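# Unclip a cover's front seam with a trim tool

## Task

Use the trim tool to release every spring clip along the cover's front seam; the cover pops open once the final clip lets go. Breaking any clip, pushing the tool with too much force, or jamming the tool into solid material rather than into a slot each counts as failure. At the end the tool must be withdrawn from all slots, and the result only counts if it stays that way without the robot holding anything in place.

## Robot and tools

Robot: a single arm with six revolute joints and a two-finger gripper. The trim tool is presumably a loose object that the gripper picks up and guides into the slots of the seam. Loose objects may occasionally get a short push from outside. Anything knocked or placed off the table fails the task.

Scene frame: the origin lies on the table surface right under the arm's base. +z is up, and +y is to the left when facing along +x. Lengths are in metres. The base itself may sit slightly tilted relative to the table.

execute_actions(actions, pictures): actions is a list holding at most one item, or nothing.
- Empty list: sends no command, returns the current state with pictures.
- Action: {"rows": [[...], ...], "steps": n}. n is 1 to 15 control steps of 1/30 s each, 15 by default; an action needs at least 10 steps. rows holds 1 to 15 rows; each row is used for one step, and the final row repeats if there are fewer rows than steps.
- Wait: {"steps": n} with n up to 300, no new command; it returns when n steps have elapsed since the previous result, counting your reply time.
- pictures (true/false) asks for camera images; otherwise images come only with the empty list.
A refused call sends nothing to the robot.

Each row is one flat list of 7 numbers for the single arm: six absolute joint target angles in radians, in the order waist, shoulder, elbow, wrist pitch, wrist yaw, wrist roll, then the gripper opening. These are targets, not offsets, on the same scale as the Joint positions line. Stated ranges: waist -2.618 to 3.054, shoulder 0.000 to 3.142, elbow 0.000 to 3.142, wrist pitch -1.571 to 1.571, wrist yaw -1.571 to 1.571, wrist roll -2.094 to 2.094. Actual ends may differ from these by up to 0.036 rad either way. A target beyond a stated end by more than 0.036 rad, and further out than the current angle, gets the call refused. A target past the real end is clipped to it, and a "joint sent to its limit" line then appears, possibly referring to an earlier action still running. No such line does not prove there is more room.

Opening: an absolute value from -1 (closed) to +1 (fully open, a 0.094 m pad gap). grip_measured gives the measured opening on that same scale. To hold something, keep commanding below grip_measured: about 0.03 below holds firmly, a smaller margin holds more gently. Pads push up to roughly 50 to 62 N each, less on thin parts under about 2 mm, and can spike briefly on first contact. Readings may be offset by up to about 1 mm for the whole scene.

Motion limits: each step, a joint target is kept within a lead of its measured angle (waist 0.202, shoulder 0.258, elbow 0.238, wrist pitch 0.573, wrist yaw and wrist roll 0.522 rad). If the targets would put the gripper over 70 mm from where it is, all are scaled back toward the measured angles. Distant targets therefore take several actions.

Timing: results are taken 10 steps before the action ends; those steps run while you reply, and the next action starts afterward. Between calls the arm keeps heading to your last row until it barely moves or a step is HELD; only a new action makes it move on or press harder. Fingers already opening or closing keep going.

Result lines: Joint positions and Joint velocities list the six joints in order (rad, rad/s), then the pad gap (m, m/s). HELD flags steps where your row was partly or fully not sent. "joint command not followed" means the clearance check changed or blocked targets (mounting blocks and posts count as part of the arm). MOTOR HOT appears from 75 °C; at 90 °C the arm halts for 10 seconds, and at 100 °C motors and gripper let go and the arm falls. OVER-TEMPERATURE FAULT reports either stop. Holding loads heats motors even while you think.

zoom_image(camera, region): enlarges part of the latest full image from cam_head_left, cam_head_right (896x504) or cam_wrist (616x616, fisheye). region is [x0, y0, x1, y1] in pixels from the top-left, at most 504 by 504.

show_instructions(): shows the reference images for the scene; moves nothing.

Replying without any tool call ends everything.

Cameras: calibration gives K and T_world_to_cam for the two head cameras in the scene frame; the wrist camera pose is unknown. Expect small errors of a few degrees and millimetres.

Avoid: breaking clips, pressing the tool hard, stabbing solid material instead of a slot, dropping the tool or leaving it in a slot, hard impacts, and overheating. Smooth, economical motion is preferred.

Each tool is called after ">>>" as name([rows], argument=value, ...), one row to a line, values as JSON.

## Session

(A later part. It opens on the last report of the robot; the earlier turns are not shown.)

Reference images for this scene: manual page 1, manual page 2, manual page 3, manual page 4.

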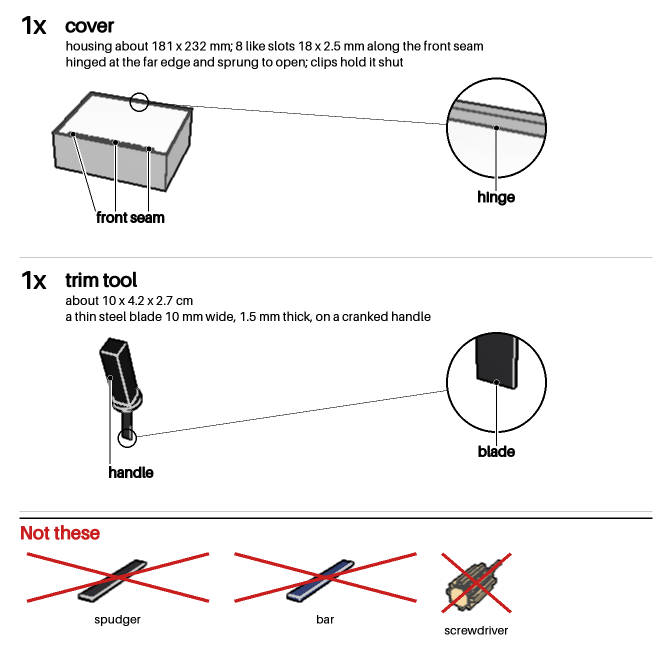

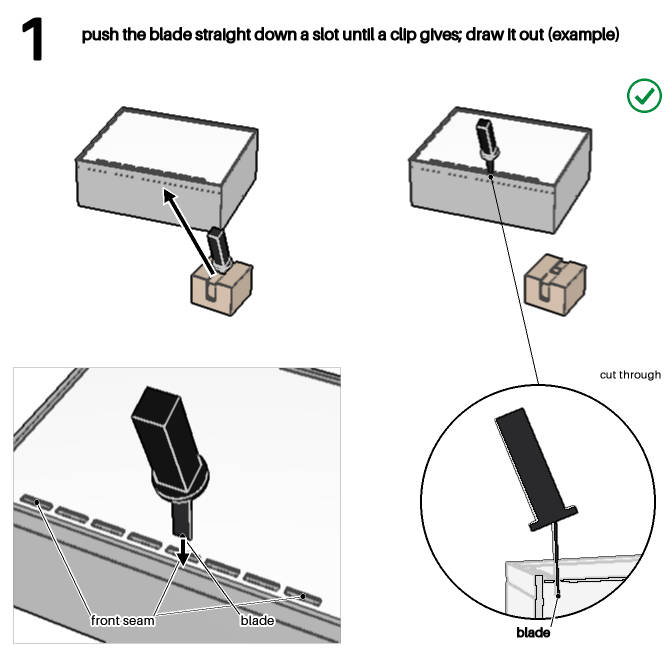

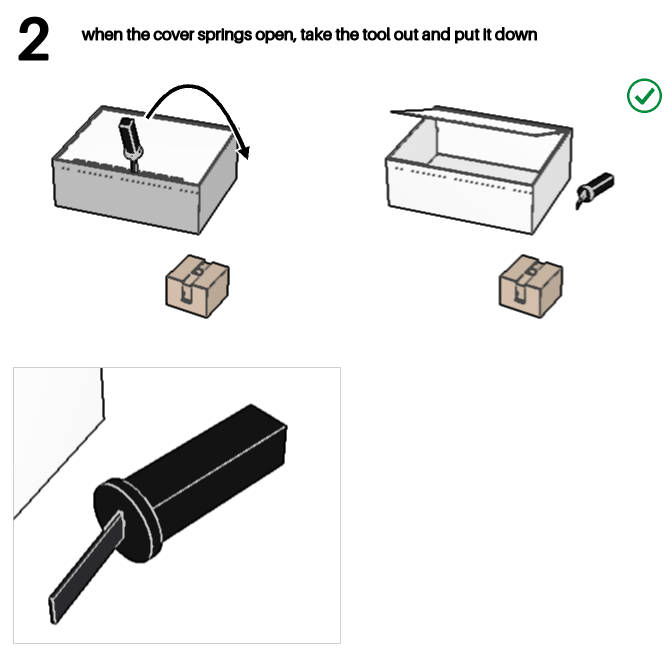

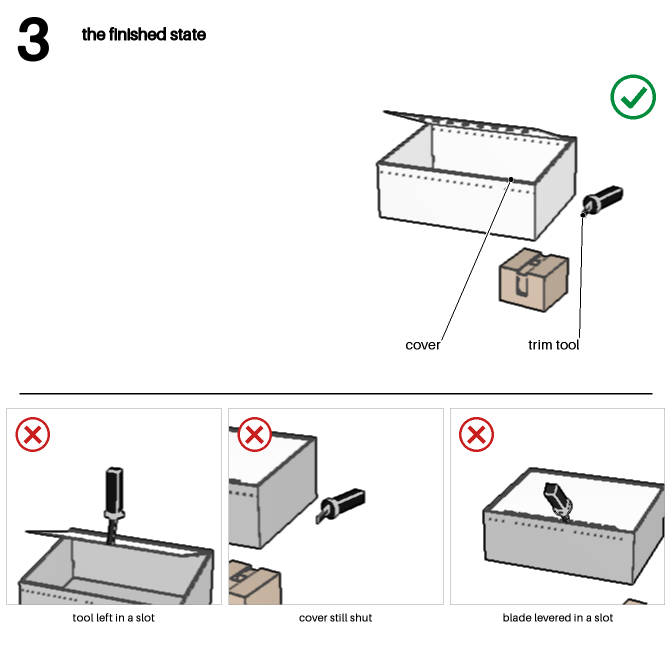

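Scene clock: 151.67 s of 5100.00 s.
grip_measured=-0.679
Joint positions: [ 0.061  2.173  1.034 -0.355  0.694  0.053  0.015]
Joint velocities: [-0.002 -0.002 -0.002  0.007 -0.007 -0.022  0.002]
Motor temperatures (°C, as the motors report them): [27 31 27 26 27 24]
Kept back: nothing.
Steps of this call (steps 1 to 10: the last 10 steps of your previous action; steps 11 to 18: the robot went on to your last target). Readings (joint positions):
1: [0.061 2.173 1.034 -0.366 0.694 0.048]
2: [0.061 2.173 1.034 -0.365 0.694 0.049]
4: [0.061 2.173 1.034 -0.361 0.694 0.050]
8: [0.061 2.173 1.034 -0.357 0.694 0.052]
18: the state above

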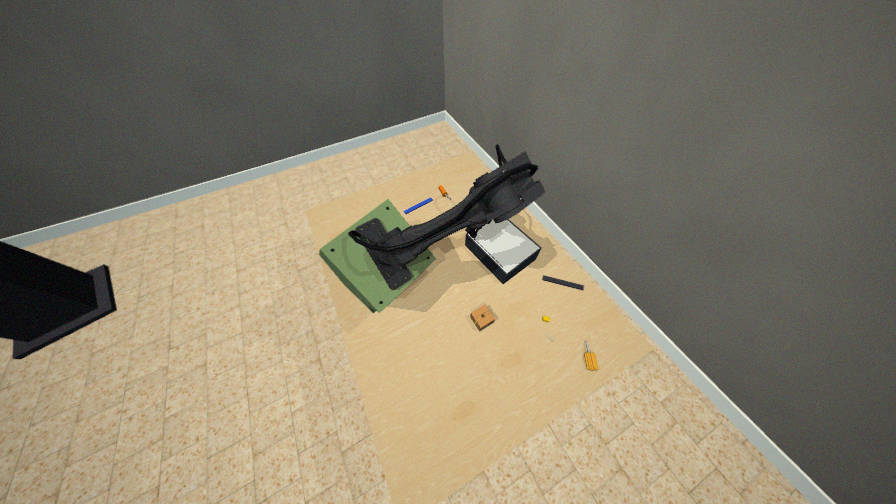

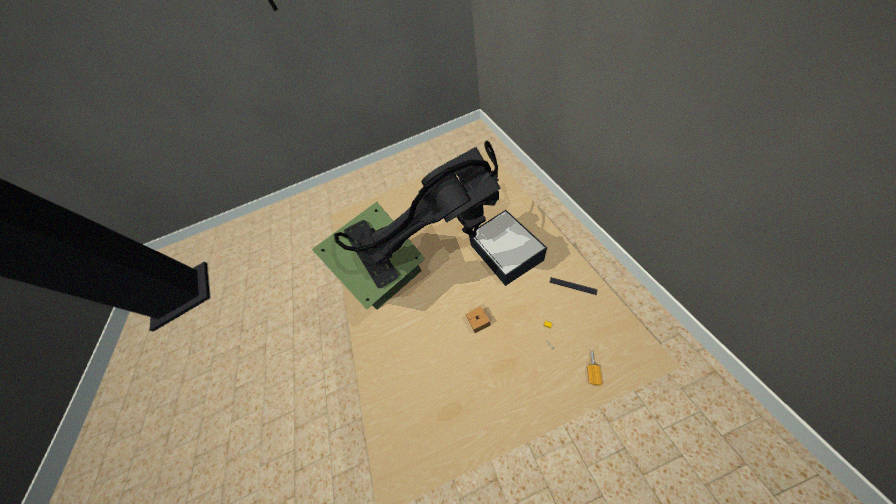

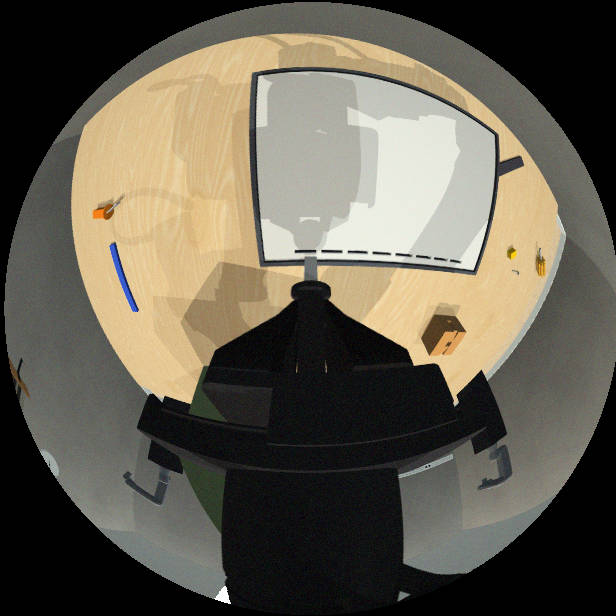

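>>> execute_actions([
  {"rows":[[0.061,2.173,1.034,-0.343,0.694,0.053,-0.72],[0.061,2.173,1.034,-0.336,0.694,0.053,-0.72],[0.061,2.173,1.034,-0.330,0.694,0.053,-0.72],[0.061,2.173,1.034,-0.325,0.694,0.053,-0.72],[0.061,2.173,1.034,-0.321,0.694,0.053,-0.72],[0.061,2.173,1.034,-0.319,0.694,0.053,-0.72],[0.061,2.185,1.034,-0.319,0.694,0.053,-0.72],[0.061,2.195,1.034,-0.319,0.694,0.053,-0.72],[0.061,2.200,1.034,-0.319,0.694,0.053,-0.72],[0.061,2.202,1.034,-0.319,0.694,0.053,-0.72],[0.061,2.203,1.034,-0.319,0.694,0.053,-0.72],[0.061,2.203,1.034,-0.319,0.694,0.053,-0.72],[0.061,2.202,1.034,-0.319,0.694,0.053,-0.72],[0.061,2.201,1.034,-0.319,0.694,0.053,-0.72],[0.061,2.200,1.034,-0.319,0.694,0.053,-0.72]],"steps":15},
])

>>> execute_actions([
  {"steps":22},
], pictures=true)

>>> zoom_image(camera="cam_wrist", region=[281, 237, 341, 277])

Scene clock: 152.80 s of 5100.00 s.
grip_measured=-0.679
Joint positions: [ 0.061  2.173  1.034 -0.349  0.694  0.053  0.015]
Joint velocities: [ 0.012 -0.012  0.007  0.051  0.007  0.022 -0.001]
Motor temperatures (°C, as the motors report them): [27 31 27 26 27 24]
Steps of this call (steps 1 to 15: the robot went on to your last target; steps 16 to 29: nothing new was sent; steps 30 to 34: the first 5 steps of this action). Readings (joint positions):
30: [0.061 2.173 1.034 -0.355 0.694 0.053]
31: [0.061 2.173 1.034 -0.355 0.694 0.053]
33: [0.061 2.173 1.034 -0.352 0.694 0.053]
34: the state above

Scene clock: 153.53 s of 5100.00 s.
grip_measured=-0.679
Joint positions: [ 0.061  2.185  1.034 -0.336  0.695  0.053  0.015]
Joint velocities: [ 0.007 -0.017 -0.002  0.007  0.051 -0.051  0.   ]
Motor temperatures (°C, as the motors report them): [27 31 27 26 27 24]
Kept back: nothing.
Steps of this call (steps 1 to 10: the last 10 steps of your previous action; steps 11 to 22: the robot went on to your last target). Readings (joint positions):
1: [0.061 2.173 1.034 -0.347 0.694 0.053]
2: [0.061 2.173 1.034 -0.344 0.694 0.053]
4: [0.061 2.174 1.034 -0.340 0.694 0.053]
8: [0.061 2.185 1.034 -0.336 0.695 0.053]
22: the state above

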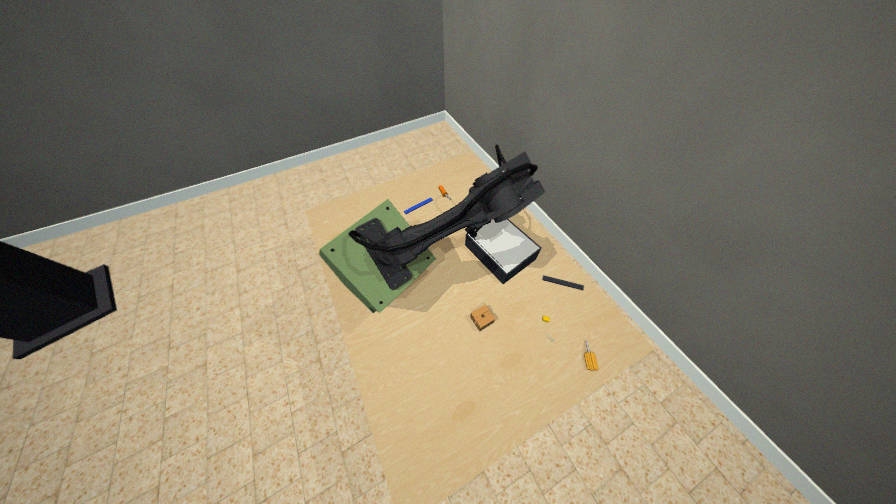

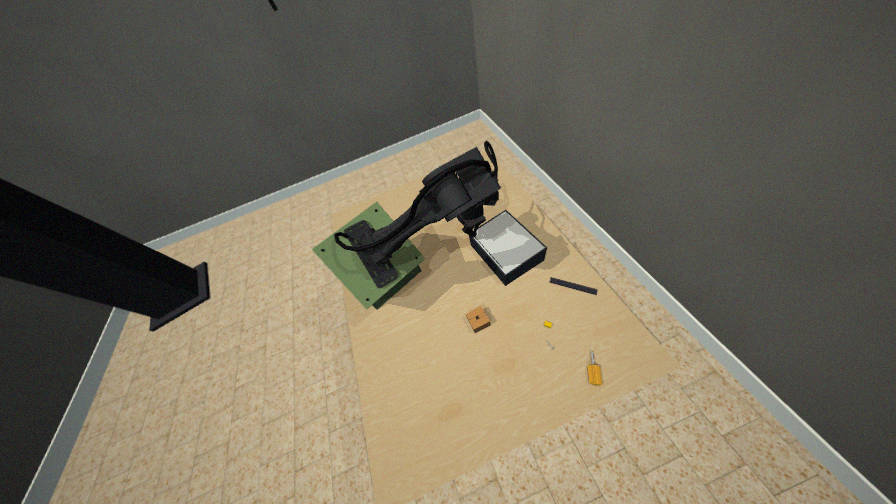

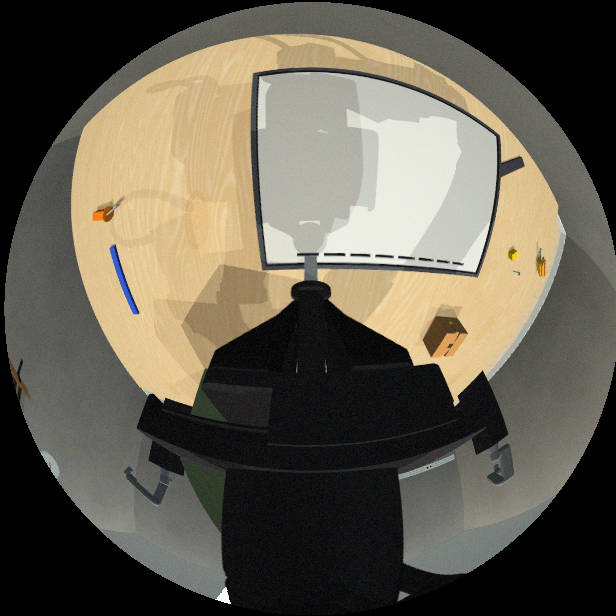

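Region (281, 237, 341, 277) of cam_wrist's 616x616 image, scaled by 8.400, with more detail than that image has.

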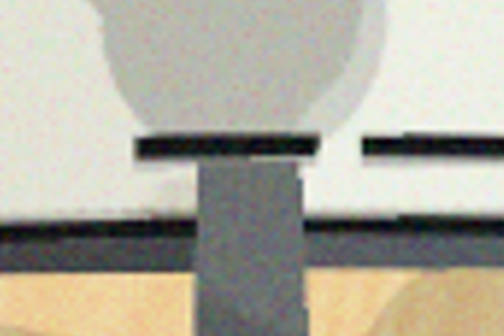

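>>> execute_actions([
  {"rows":[[0.061,2.180,1.034,-0.324,0.695,0.053,-0.72],[0.061,2.178,1.034,-0.316,0.695,0.053,-0.72],[0.061,2.178,1.034,-0.311,0.695,0.053,-0.72],[0.061,2.178,1.034,-0.309,0.695,0.053,-0.72],[0.061,2.178,1.034,-0.309,0.695,0.053,-0.72],[0.061,2.178,1.034,-0.311,0.695,0.053,-0.72],[0.061,2.178,1.034,-0.313,0.695,0.053,-0.72],[0.061,2.178,1.034,-0.314,0.695,0.053,-0.72]],"steps":13},
])

>>> execute_actions([
  {"steps":16},
], pictures=true)

>>> zoom_image(camera="cam_wrist", region=[281, 237, 341, 277])

Scene clock: 154.50 s of 5100.00 s.
grip_measured=-0.679
Joint positions: [ 0.061  2.185  1.034 -0.335  0.695  0.053  0.015]
Joint velocities: [-0.007 -0.007 -0.002  0.037 -0.066 -0.007  0.   ]
Motor temperatures (°C, as the motors report them): [27 31 27 26 27 24]
Steps of this call (steps 1 to 15: the robot went on to your last target; steps 16 to 26: nothing new was sent; steps 27 to 29: the first 3 steps of this action). Readings (joint positions):
27: [0.061 2.185 1.034 -0.336 0.695 0.053]
28: [0.061 2.185 1.034 -0.336 0.695 0.053]
29: the state above

Scene clock: 155.03 s of 5100.00 s.
grip_measured=-0.679
Joint positions: [ 0.061  2.185  1.034 -0.335  0.695  0.053  0.015]
Joint velocities: [-0.017  0.007  0.017  0.037  0.037 -0.051  0.   ]
Motor temperatures (°C, as the motors report them): [27 31 27 26 27 24]
Kept back: nothing.
Steps of this call (steps 1 to 10: the last 10 steps of your previous action; steps 11 to 15: the robot went on to your last target; step 16: nothing new was sent). Readings (joint positions):
1: [0.061 2.185 1.034 -0.335 0.695 0.053]
2: [0.061 2.185 1.034 -0.335 0.695 0.053]
4: [0.061 2.185 1.034 -0.335 0.695 0.053]
8: [0.061 2.185 1.034 -0.335 0.695 0.053]
16: the state above
The arm was judged still, so your last target was given up. Only a new action makes it travel on or press farther. Fingers that are still opening or closing keep moving.

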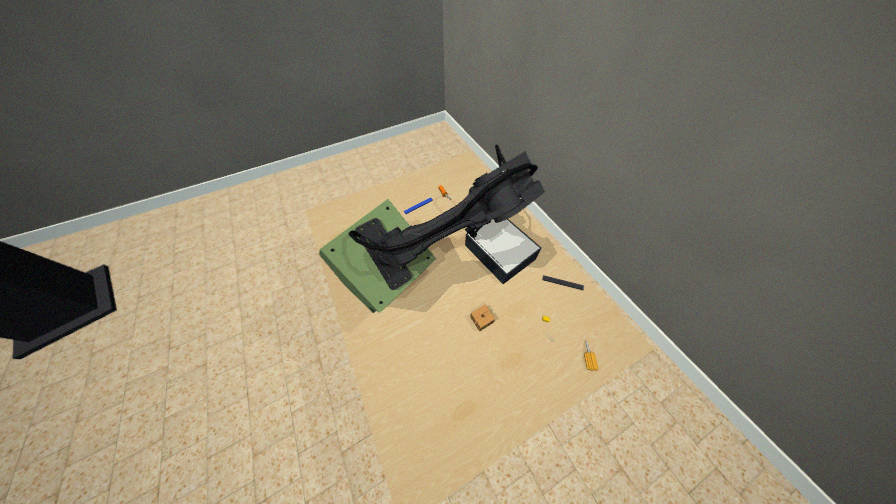

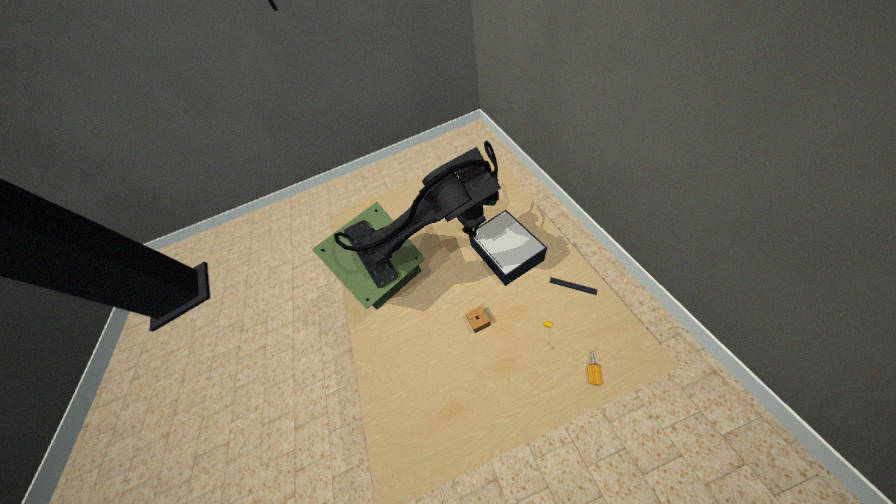

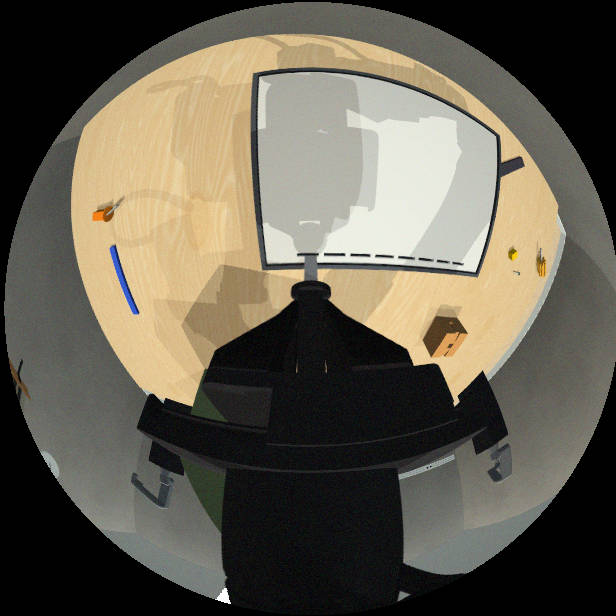

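Region (281, 237, 341, 277) of cam_wrist's 616x616 image, scaled by 8.400, with more detail than that image has.

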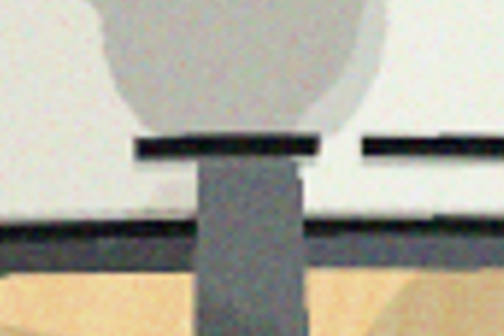

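>>> execute_actions([
  {"rows":[[0.074,2.180,1.034,-0.323,0.695,0.053,-0.72],[0.081,2.178,1.034,-0.315,0.695,0.053,-0.72],[0.087,2.178,1.034,-0.310,0.695,0.053,-0.72],[0.089,2.178,1.034,-0.308,0.695,0.053,-0.72],[0.087,2.178,1.034,-0.308,0.695,0.053,-0.72],[0.084,2.178,1.034,-0.310,0.695,0.053,-0.72],[0.081,2.178,1.034,-0.312,0.695,0.053,-0.72],[0.080,2.178,1.034,-0.314,0.695,0.053,-0.72]],"steps":13},
])

>>> execute_actions([
  {"steps":16},
], pictures=true)

>>> zoom_image(camera="cam_wrist", region=[281, 237, 341, 277])

Scene clock: 155.70 s of 5100.00 s.
grip_measured=-0.679
Joint positions: [ 0.062  2.185  1.034 -0.335  0.695  0.053  0.015]
Joint velocities: [ 0.027  0.002 -0.007  0.037  0.037  0.066  0.   ]
Motor temperatures (°C, as the motors report them): [27 31 27 26 27 24]
Steps of this call (steps 1 to 17: nothing new was sent; steps 18 to 20: the first 3 steps of this action). Readings (joint positions):
18: [0.061 2.185 1.034 -0.335 0.695 0.053]
19: [0.062 2.185 1.034 -0.335 0.695 0.053]
20: the state above

Scene clock: 156.23 s of 5100.00 s.
grip_measured=-0.679
Joint positions: [ 0.065  2.185  1.034 -0.329  0.695  0.053  0.015]
Joint velocities: [ 0.002 -0.007  0.012  0.095  0.007  0.022 -0.001]
Motor temperatures (°C, as the motors report them): [27 31 27 26 27 24]
Kept back: nothing.
Steps of this call (steps 1 to 10: the last 10 steps of your previous action; steps 11 to 15: the robot went on to your last target; step 16: nothing new was sent). Readings (joint positions):
1: [0.064 2.185 1.034 -0.334 0.695 0.053]
2: [0.065 2.185 1.034 -0.332 0.695 0.053]
4: [0.065 2.185 1.034 -0.329 0.695 0.053]
8: [0.065 2.185 1.034 -0.329 0.695 0.053]
16: the state above
The arm was judged still, so your last target was given up. Only a new action makes it travel on or press farther. Fingers that are still opening or closing keep moving.

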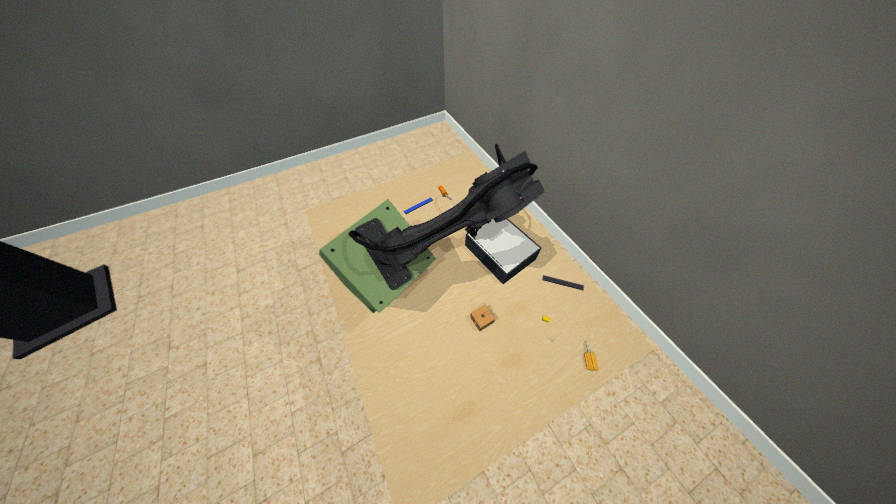

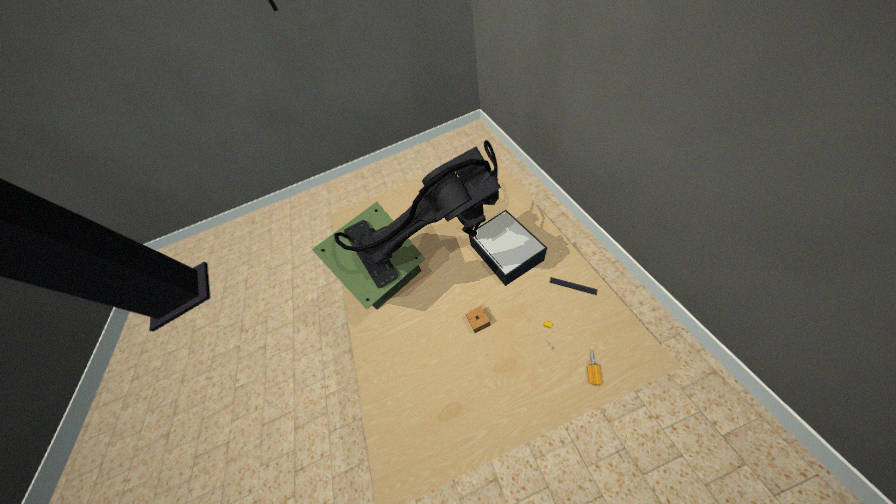

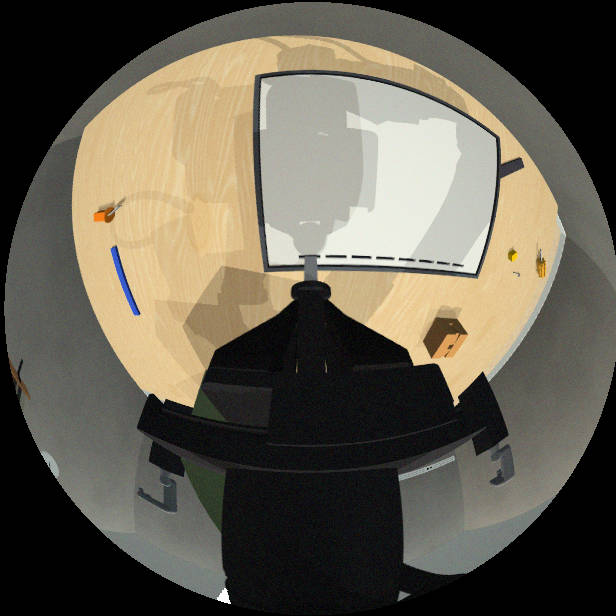

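Region (281, 237, 341, 277) of cam_wrist's 616x616 image, scaled by 8.400, with more detail than that image has.

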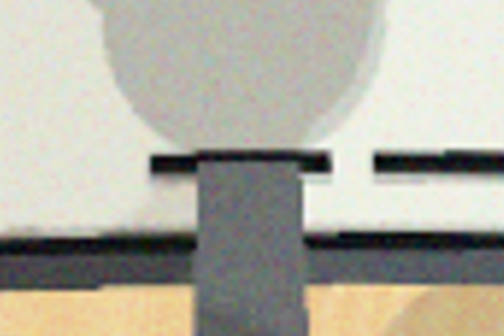

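>>> execute_actions([
  {"rows":[[0.065,2.185,1.034,-0.329,0.707,0.053,-0.72],[0.065,2.197,1.034,-0.321,0.713,0.053,-0.72],[0.065,2.207,1.034,-0.317,0.716,0.053,-0.72],[0.065,2.212,1.034,-0.314,0.717,0.053,-0.72],[0.065,2.215,1.034,-0.312,0.717,0.053,-0.72],[0.065,2.218,1.034,-0.310,0.717,0.053,-0.72],[0.065,2.221,1.034,-0.308,0.717,0.053,-0.72],[0.065,2.224,1.034,-0.307,0.717,0.053,-0.72],[0.065,2.227,1.034,-0.306,0.717,0.053,-0.72],[0.065,2.230,1.034,-0.305,0.717,0.053,-0.72],[0.065,2.233,1.034,-0.305,0.717,0.053,-0.72],[0.065,2.235,1.034,-0.305,0.717,0.053,-0.72]],"steps":14},
])

>>> execute_actions([
  {"steps":20},
], pictures=true)

>>> zoom_image(camera="cam_wrist", region=[281, 237, 341, 277])

Scene clock: 157.17 s of 5100.00 s.
grip_measured=-0.679
Joint positions: [ 0.065  2.186  1.034 -0.329  0.7    0.053  0.015]
Joint velocities: [ 0.002  0.046  0.022  0.081  0.037 -0.066  0.001]
Motor temperatures (°C, as the motors report them): [27 31 27 26 27 24]
Steps of this call (steps 1 to 24: nothing new was sent; steps 25 to 28: the first 4 steps of this action). Readings (joint positions):
25: [0.065 2.185 1.034 -0.329 0.695 0.053]
26: [0.065 2.185 1.034 -0.329 0.696 0.053]
28: the state above

Scene clock: 157.83 s of 5100.00 s.
grip_measured=-0.679
Joint positions: [ 0.065  2.21   1.034 -0.305  0.709  0.053  0.015]
Joint velocities: [-0.022 -0.022 -0.012 -0.037 -0.037  0.007 -0.001]
Motor temperatures (°C, as the motors report them): [27 31 27 26 27 24]
Kept back: nothing.
Steps of this call (steps 1 to 10: the last 10 steps of your previous action; steps 11 to 20: the robot went on to your last target). Readings (joint positions):
1: [0.065 2.188 1.034 -0.328 0.701 0.053]
2: [0.065 2.192 1.034 -0.327 0.702 0.053]
4: [0.065 2.198 1.034 -0.319 0.705 0.053]
8: [0.065 2.209 1.034 -0.306 0.709 0.053]
20: the state above

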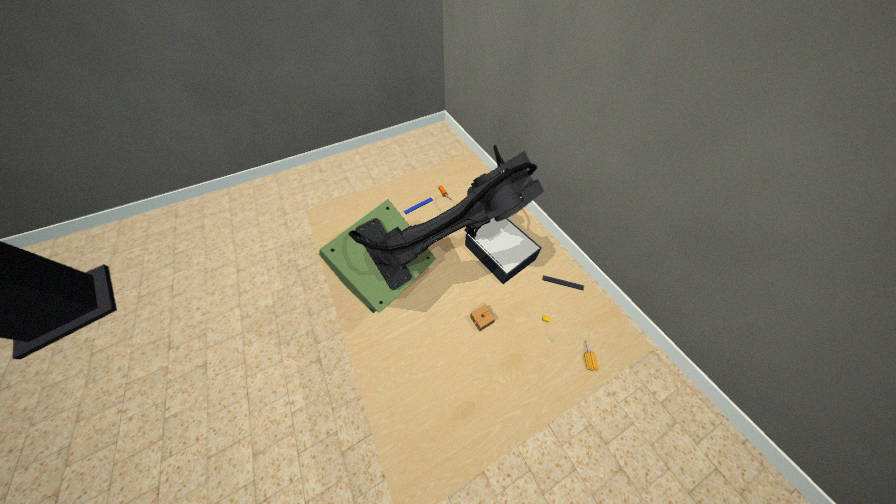

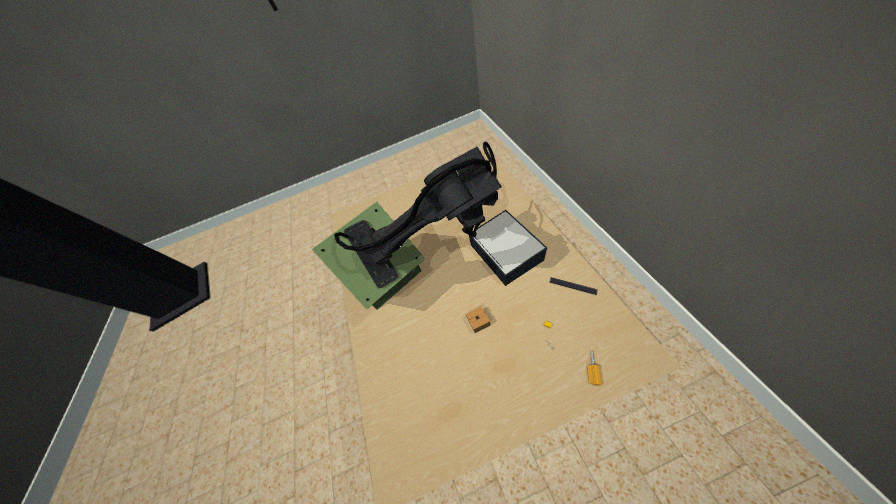

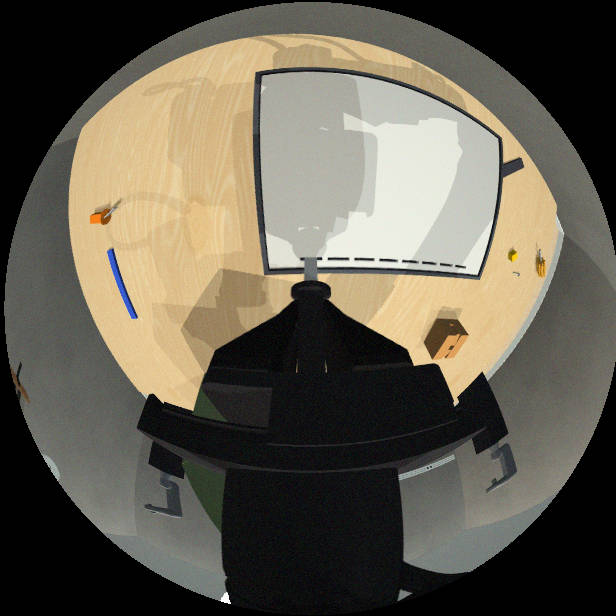

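Region (281, 237, 341, 277) of cam_wrist's 616x616 image, scaled by 8.400, with more detail than that image has.

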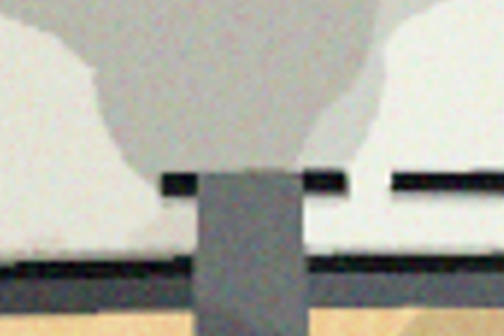

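>>> execute_actions([
  {"rows":[[0.060,2.222,1.034,-0.297,0.712,0.053,-0.72],[0.057,2.234,1.034,-0.293,0.715,0.053,-0.72],[0.055,2.241,1.034,-0.290,0.717,0.053,-0.72],[0.054,2.245,1.034,-0.288,0.718,0.053,-0.72],[0.053,2.248,1.034,-0.286,0.719,0.053,-0.72],[0.053,2.251,1.034,-0.285,0.719,0.053,-0.72],[0.053,2.254,1.034,-0.284,0.719,0.053,-0.72],[0.053,2.256,1.034,-0.284,0.719,0.053,-0.72],[0.053,2.258,1.034,-0.284,0.719,0.053,-0.72],[0.053,2.260,1.034,-0.284,0.719,0.053,-0.72]],"steps":13},
])

>>> execute_actions([
  {"steps":16},
], pictures=true)

>>> zoom_image(camera="cam_wrist", region=[281, 237, 341, 277])

Scene clock: 158.67 s of 5100.00 s.
grip_measured=-0.679
Joint positions: [ 0.065  2.21   1.034 -0.304  0.709  0.053  0.015]
Joint velocities: [-0.002 -0.002  0.007 -0.007  0.007 -0.007 -0.   ]
Motor temperatures (°C, as the motors report them): [27 31 27 26 27 24]
Steps of this call (steps 1 to 15: the robot went on to your last target; steps 16 to 22: nothing new was sent; steps 23 to 25: the first 3 steps of this action). Readings (joint positions):
23: [0.065 2.210 1.034 -0.305 0.709 0.053]
24: [0.065 2.210 1.034 -0.305 0.709 0.053]
25: the state above

Scene clock: 159.20 s of 5100.00 s.
grip_measured=-0.679
Joint positions: [ 0.065  2.218  1.034 -0.298  0.715  0.053  0.015]
Joint velocities: [ 0.012  0.007  0.007  0.007 -0.007 -0.022 -0.001]
Motor temperatures (°C, as the motors report them): [27 31 27 26 27 24]
Kept back: nothing.
Steps of this call (steps 1 to 10: the last 10 steps of your previous action; steps 11 to 15: the robot went on to your last target; step 16: nothing new was sent). Readings (joint positions):
1: [0.065 2.211 1.034 -0.304 0.709 0.053]
2: [0.065 2.213 1.034 -0.302 0.711 0.053]
4: [0.065 2.216 1.034 -0.299 0.714 0.053]
8: [0.065 2.218 1.034 -0.298 0.715 0.053]
16: the state above
The arm was judged still, so your last target was given up. Only a new action makes it travel on or press farther. Fingers that are still opening or closing keep moving.

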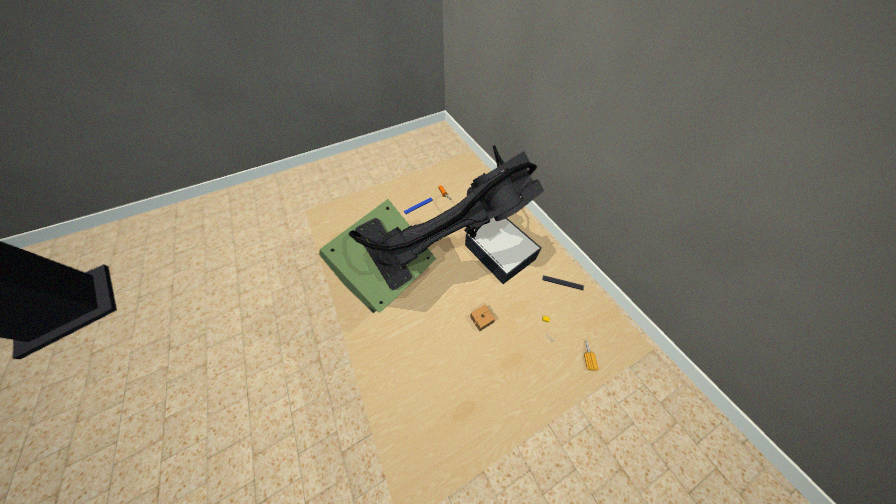

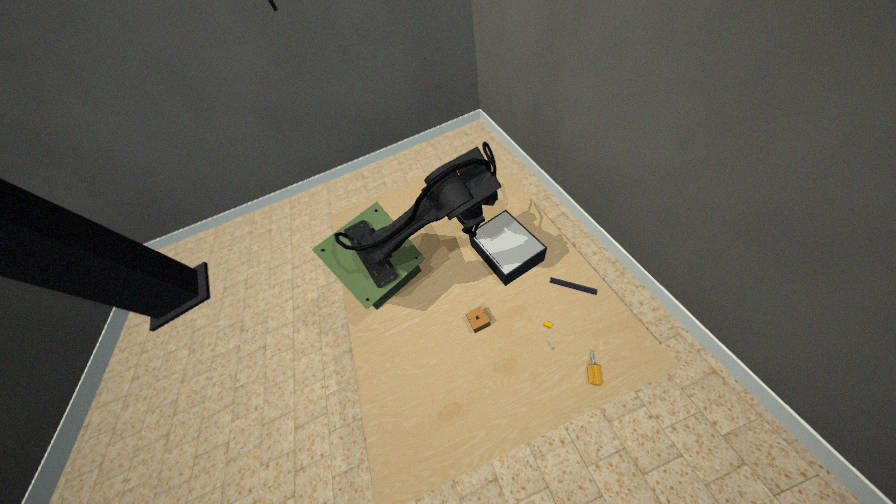

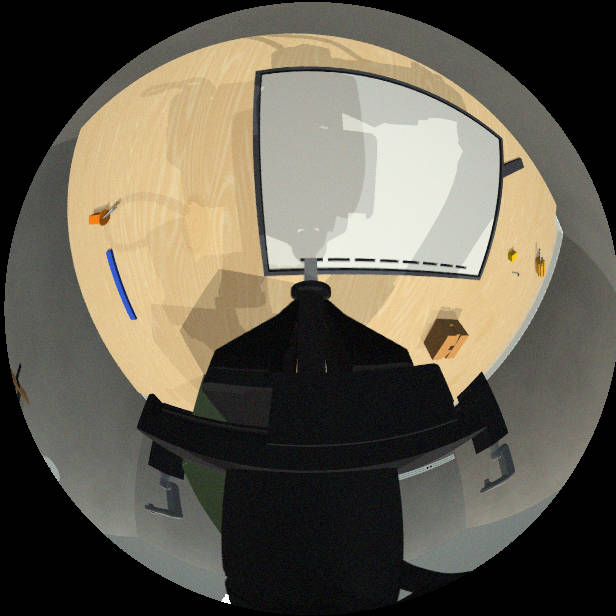

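Region (281, 237, 341, 277) of cam_wrist's 616x616 image, scaled by 8.400, with more detail than that image has.

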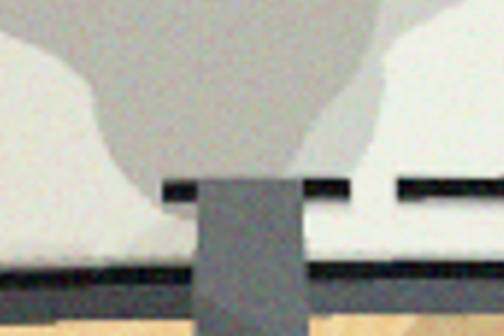

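>>> execute_actions([
  {"rows":[[0.060,2.236,1.034,-0.290,0.718,0.053,-0.72],[0.057,2.250,1.034,-0.285,0.721,0.053,-0.72],[0.055,2.257,1.034,-0.282,0.723,0.053,-0.72],[0.054,2.261,1.034,-0.280,0.724,0.053,-0.72],[0.053,2.264,1.034,-0.279,0.724,0.053,-0.72],[0.053,2.266,1.034,-0.278,0.724,0.053,-0.72],[0.053,2.268,1.034,-0.278,0.724,0.053,-0.72],[0.053,2.269,1.034,-0.278,0.724,0.053,-0.72],[0.053,2.270,1.034,-0.278,0.724,0.053,-0.72]],"steps":13},
])

>>> execute_actions([
  {"steps":16},
])

Scene clock: 160.03 s of 5100.00 s.
grip_measured=-0.679
Joint positions: [ 0.065  2.218  1.034 -0.298  0.715  0.053  0.015]
Joint velocities: [-0.012  0.002 -0.007 -0.051 -0.022  0.081  0.   ]
Motor temperatures (°C, as the motors report them): [27 31 27 26 27 24]
Steps of this call (steps 1 to 22: nothing new was sent; steps 23 to 25: the first 3 steps of this action). Readings (joint positions):
23: [0.065 2.218 1.034 -0.298 0.715 0.053]
24: [0.065 2.218 1.034 -0.298 0.715 0.053]
25: the state above

Scene clock: 160.57 s of 5100.00 s.
grip_measured=-0.679
Joint positions: [ 0.066  2.221  1.034 -0.296  0.718  0.053  0.015]
Joint velocities: [-0.007  0.007 -0.012  0.037 -0.066  0.007  0.   ]
Motor temperatures (°C, as the motors report them): [27 30 27 26 27 24]
Kept back: nothing.
Steps of this call (steps 1 to 10: the last 10 steps of your previous action; steps 11 to 15: the robot went on to your last target; step 16: nothing new was sent). Readings (joint positions):
1: [0.065 2.218 1.034 -0.298 0.715 0.053]
2: [0.065 2.218 1.034 -0.298 0.715 0.053]
4: [0.065 2.218 1.034 -0.298 0.715 0.053]
8: [0.066 2.221 1.034 -0.296 0.718 0.053]
16: the state above
The arm was judged still, so your last target was given up. Only a new action makes it travel on or press farther. Fingers that are still opening or closing keep moving.

>>> execute_actions([
  {"rows":[[0.066,2.205,1.034,-0.304,0.716,0.053,-0.72],[0.066,2.198,1.034,-0.310,0.712,0.053,-0.72],[0.066,2.193,1.034,-0.315,0.708,0.053,-0.72],[0.066,2.190,1.034,-0.319,0.705,0.053,-0.72],[0.066,2.188,1.034,-0.321,0.703,0.053,-0.72],[0.066,2.187,1.034,-0.322,0.702,0.053,-0.72]],"steps":12},
])

>>> execute_actions([
  {"steps":16},
], pictures=true)

>>> zoom_image(camera="cam_wrist", region=[281, 237, 341, 277])

Scene clock: 162.70 s of 5100.00 s.
grip_measured=-0.679
Joint positions: [ 0.067  2.215  1.034 -0.296  0.716  0.053  0.015]
Joint velocities: [-0.007 -0.076 -0.002 -0.051 -0.168 -0.007 -0.   ]
Motor temperatures (°C, as the motors report them): [27 30 26 26 27 24]
Steps of this call (steps 1 to 62: nothing new was sent; steps 63 to 64: the first 2 steps of this action). Readings (joint positions):
63: [0.067 2.218 1.034 -0.296 0.718 0.053]
64: the state above

Scene clock: 163.23 s of 5100.00 s.
grip_measured=-0.679
Joint positions: [ 0.067  2.197  1.034 -0.301  0.709  0.053  0.015]
Joint velocities: [-0.017 -0.007 -0.002 -0.007 -0.022 -0.007  0.001]
Motor temperatures (°C, as the motors report them): [27 30 26 26 27 24]
Kept back: nothing.
Steps of this call (steps 1 to 10: the last 10 steps of your previous action; steps 11 to 16: the robot went on to your last target). Readings (joint positions):
1: [0.067 2.213 1.034 -0.299 0.713 0.053]
2: [0.067 2.210 1.034 -0.301 0.712 0.053]
4: [0.067 2.204 1.034 -0.304 0.710 0.053]
8: [0.067 2.198 1.034 -0.301 0.709 0.053]
16: the state above

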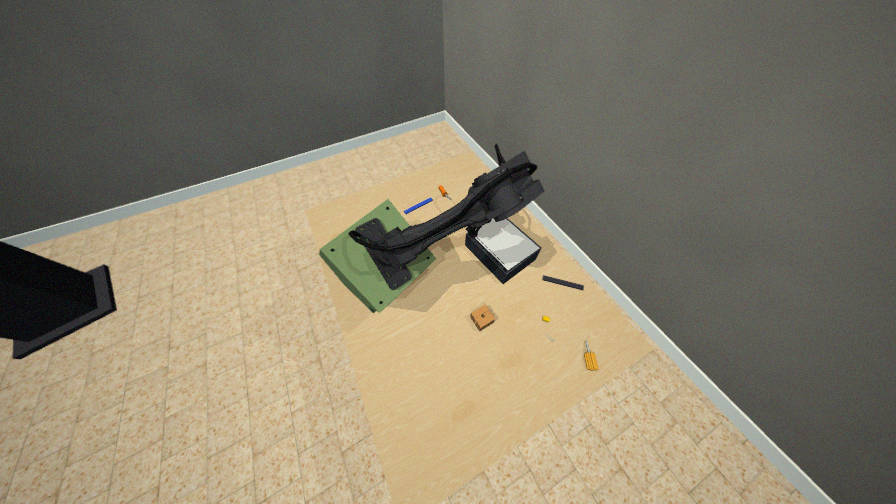

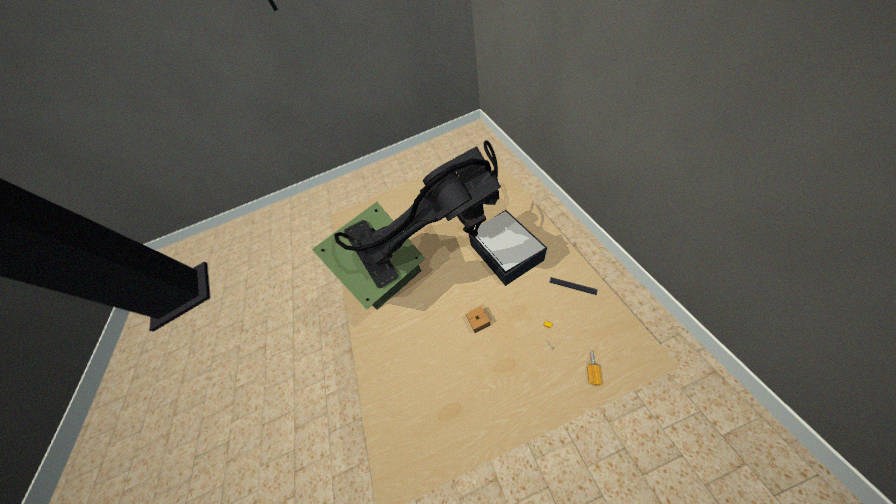

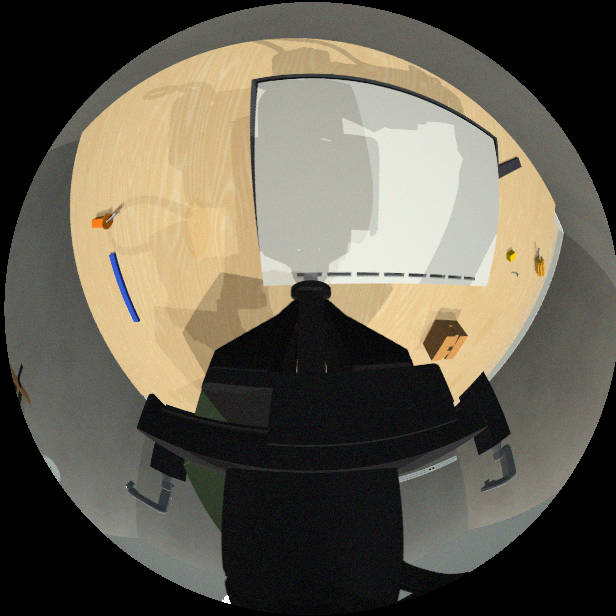

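Region (281, 237, 341, 277) of cam_wrist's 616x616 image, scaled by 8.400, with more detail than that image has.

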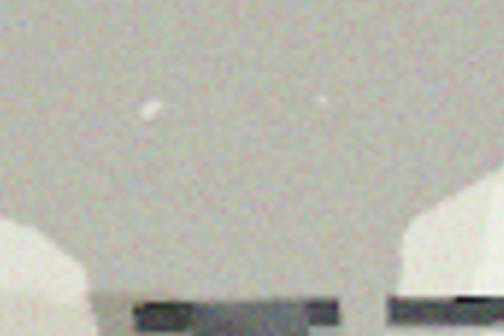

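>>> execute_actions([
  {"rows":[[0.082,2.172,1.034,-0.322,0.707,0.063,-0.72],[0.087,2.165,1.034,-0.329,0.707,0.068,-0.72],[0.091,2.158,1.034,-0.336,0.707,0.073,-0.72],[0.095,2.151,1.034,-0.343,0.707,0.078,-0.72],[0.099,2.144,1.034,-0.350,0.707,0.083,-0.72],[0.103,2.137,1.034,-0.357,0.707,0.088,-0.72],[0.107,2.131,1.034,-0.364,0.707,0.093,-0.72],[0.111,2.125,1.034,-0.371,0.707,0.098,-0.72],[0.115,2.120,1.034,-0.377,0.707,0.103,-0.72],[0.119,2.116,1.034,-0.382,0.707,0.107,-0.72],[0.122,2.112,1.034,-0.386,0.707,0.110,-0.72],[0.125,2.109,1.034,-0.389,0.707,0.112,-0.72]],"steps":15},
])

>>> execute_actions([
  {"steps":20},
], pictures=true)

Scene clock: 164.90 s of 5100.00 s.
grip_measured=-0.679
Joint positions: [ 0.072  2.175  1.034 -0.305  0.709  0.061  0.015]
Joint velocities: [ 0.071 -0.232  0.002 -0.183  0.007  0.11  -0.   ]
Motor temperatures (°C, as the motors report them): [27 30 26 26 27 24]
Steps of this call (steps 1 to 15: the robot went on to your last target; steps 16 to 45: nothing new was sent; steps 46 to 50: the first 5 steps of this action). Readings (joint positions):
46: [0.067 2.196 1.034 -0.301 0.709 0.053]
47: [0.067 2.193 1.034 -0.301 0.709 0.054]
49: [0.070 2.182 1.034 -0.302 0.709 0.058]
50: the state above

Scene clock: 165.57 s of 5100.00 s.
grip_measured=-0.679
Joint positions: [ 0.107  2.125  1.034 -0.361  0.709  0.102  0.015]
Joint velocities: [ 0.017  0.017  0.007 -0.066  0.022 -0.037  0.001]
Motor temperatures (°C, as the motors report them): [27 31 26 26 27 24]
Kept back: nothing.
Steps of this call (steps 1 to 10: the last 10 steps of your previous action; steps 11 to 20: the robot went on to your last target). Readings (joint positions):
1: [0.075 2.167 1.034 -0.311 0.709 0.064]
2: [0.079 2.160 1.034 -0.319 0.709 0.068]
4: [0.088 2.147 1.034 -0.332 0.709 0.076]
8: [0.103 2.129 1.034 -0.350 0.709 0.091]
20: the state above

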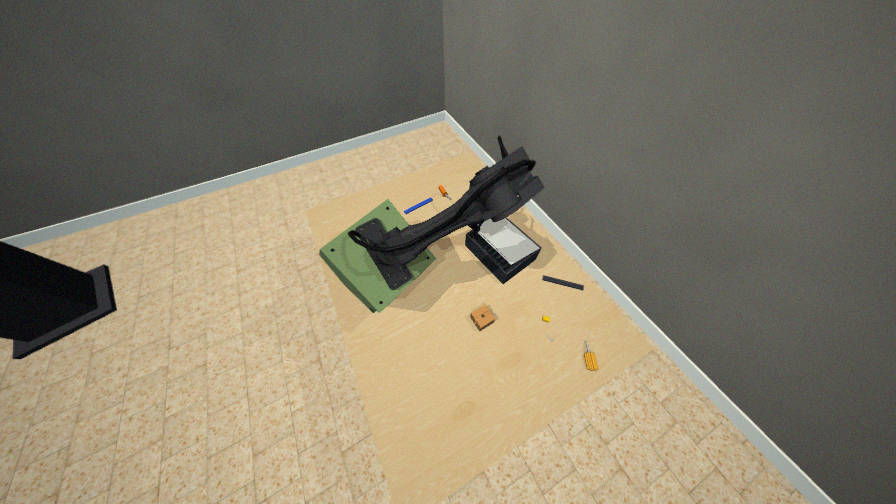

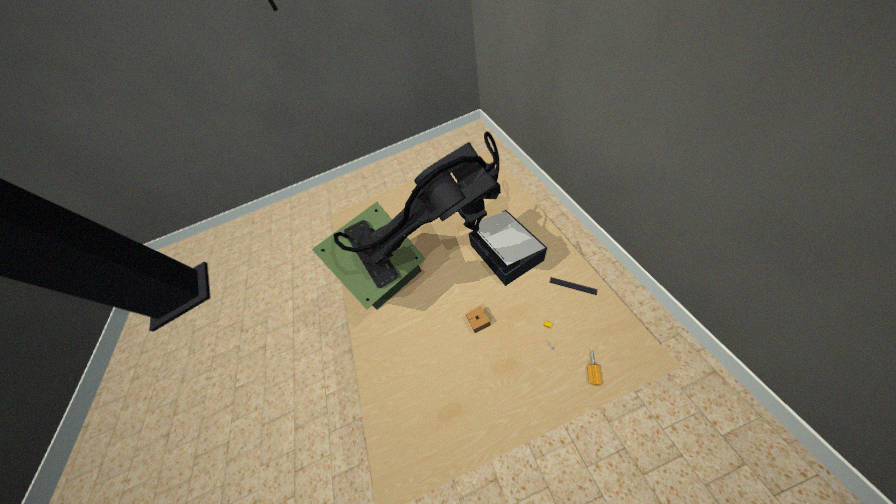

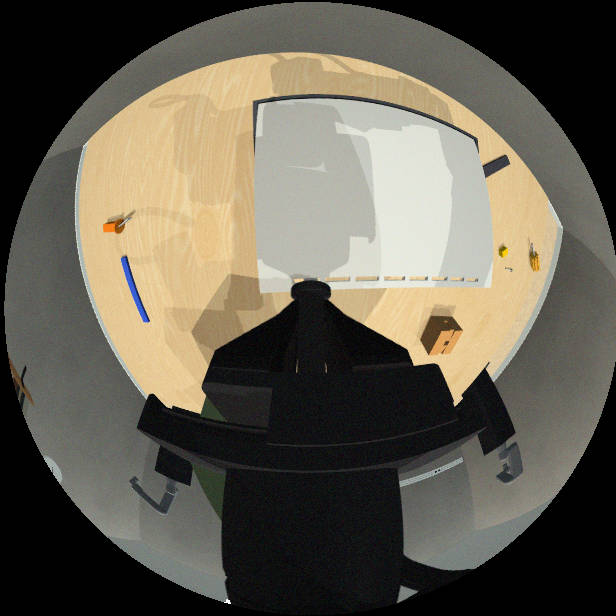

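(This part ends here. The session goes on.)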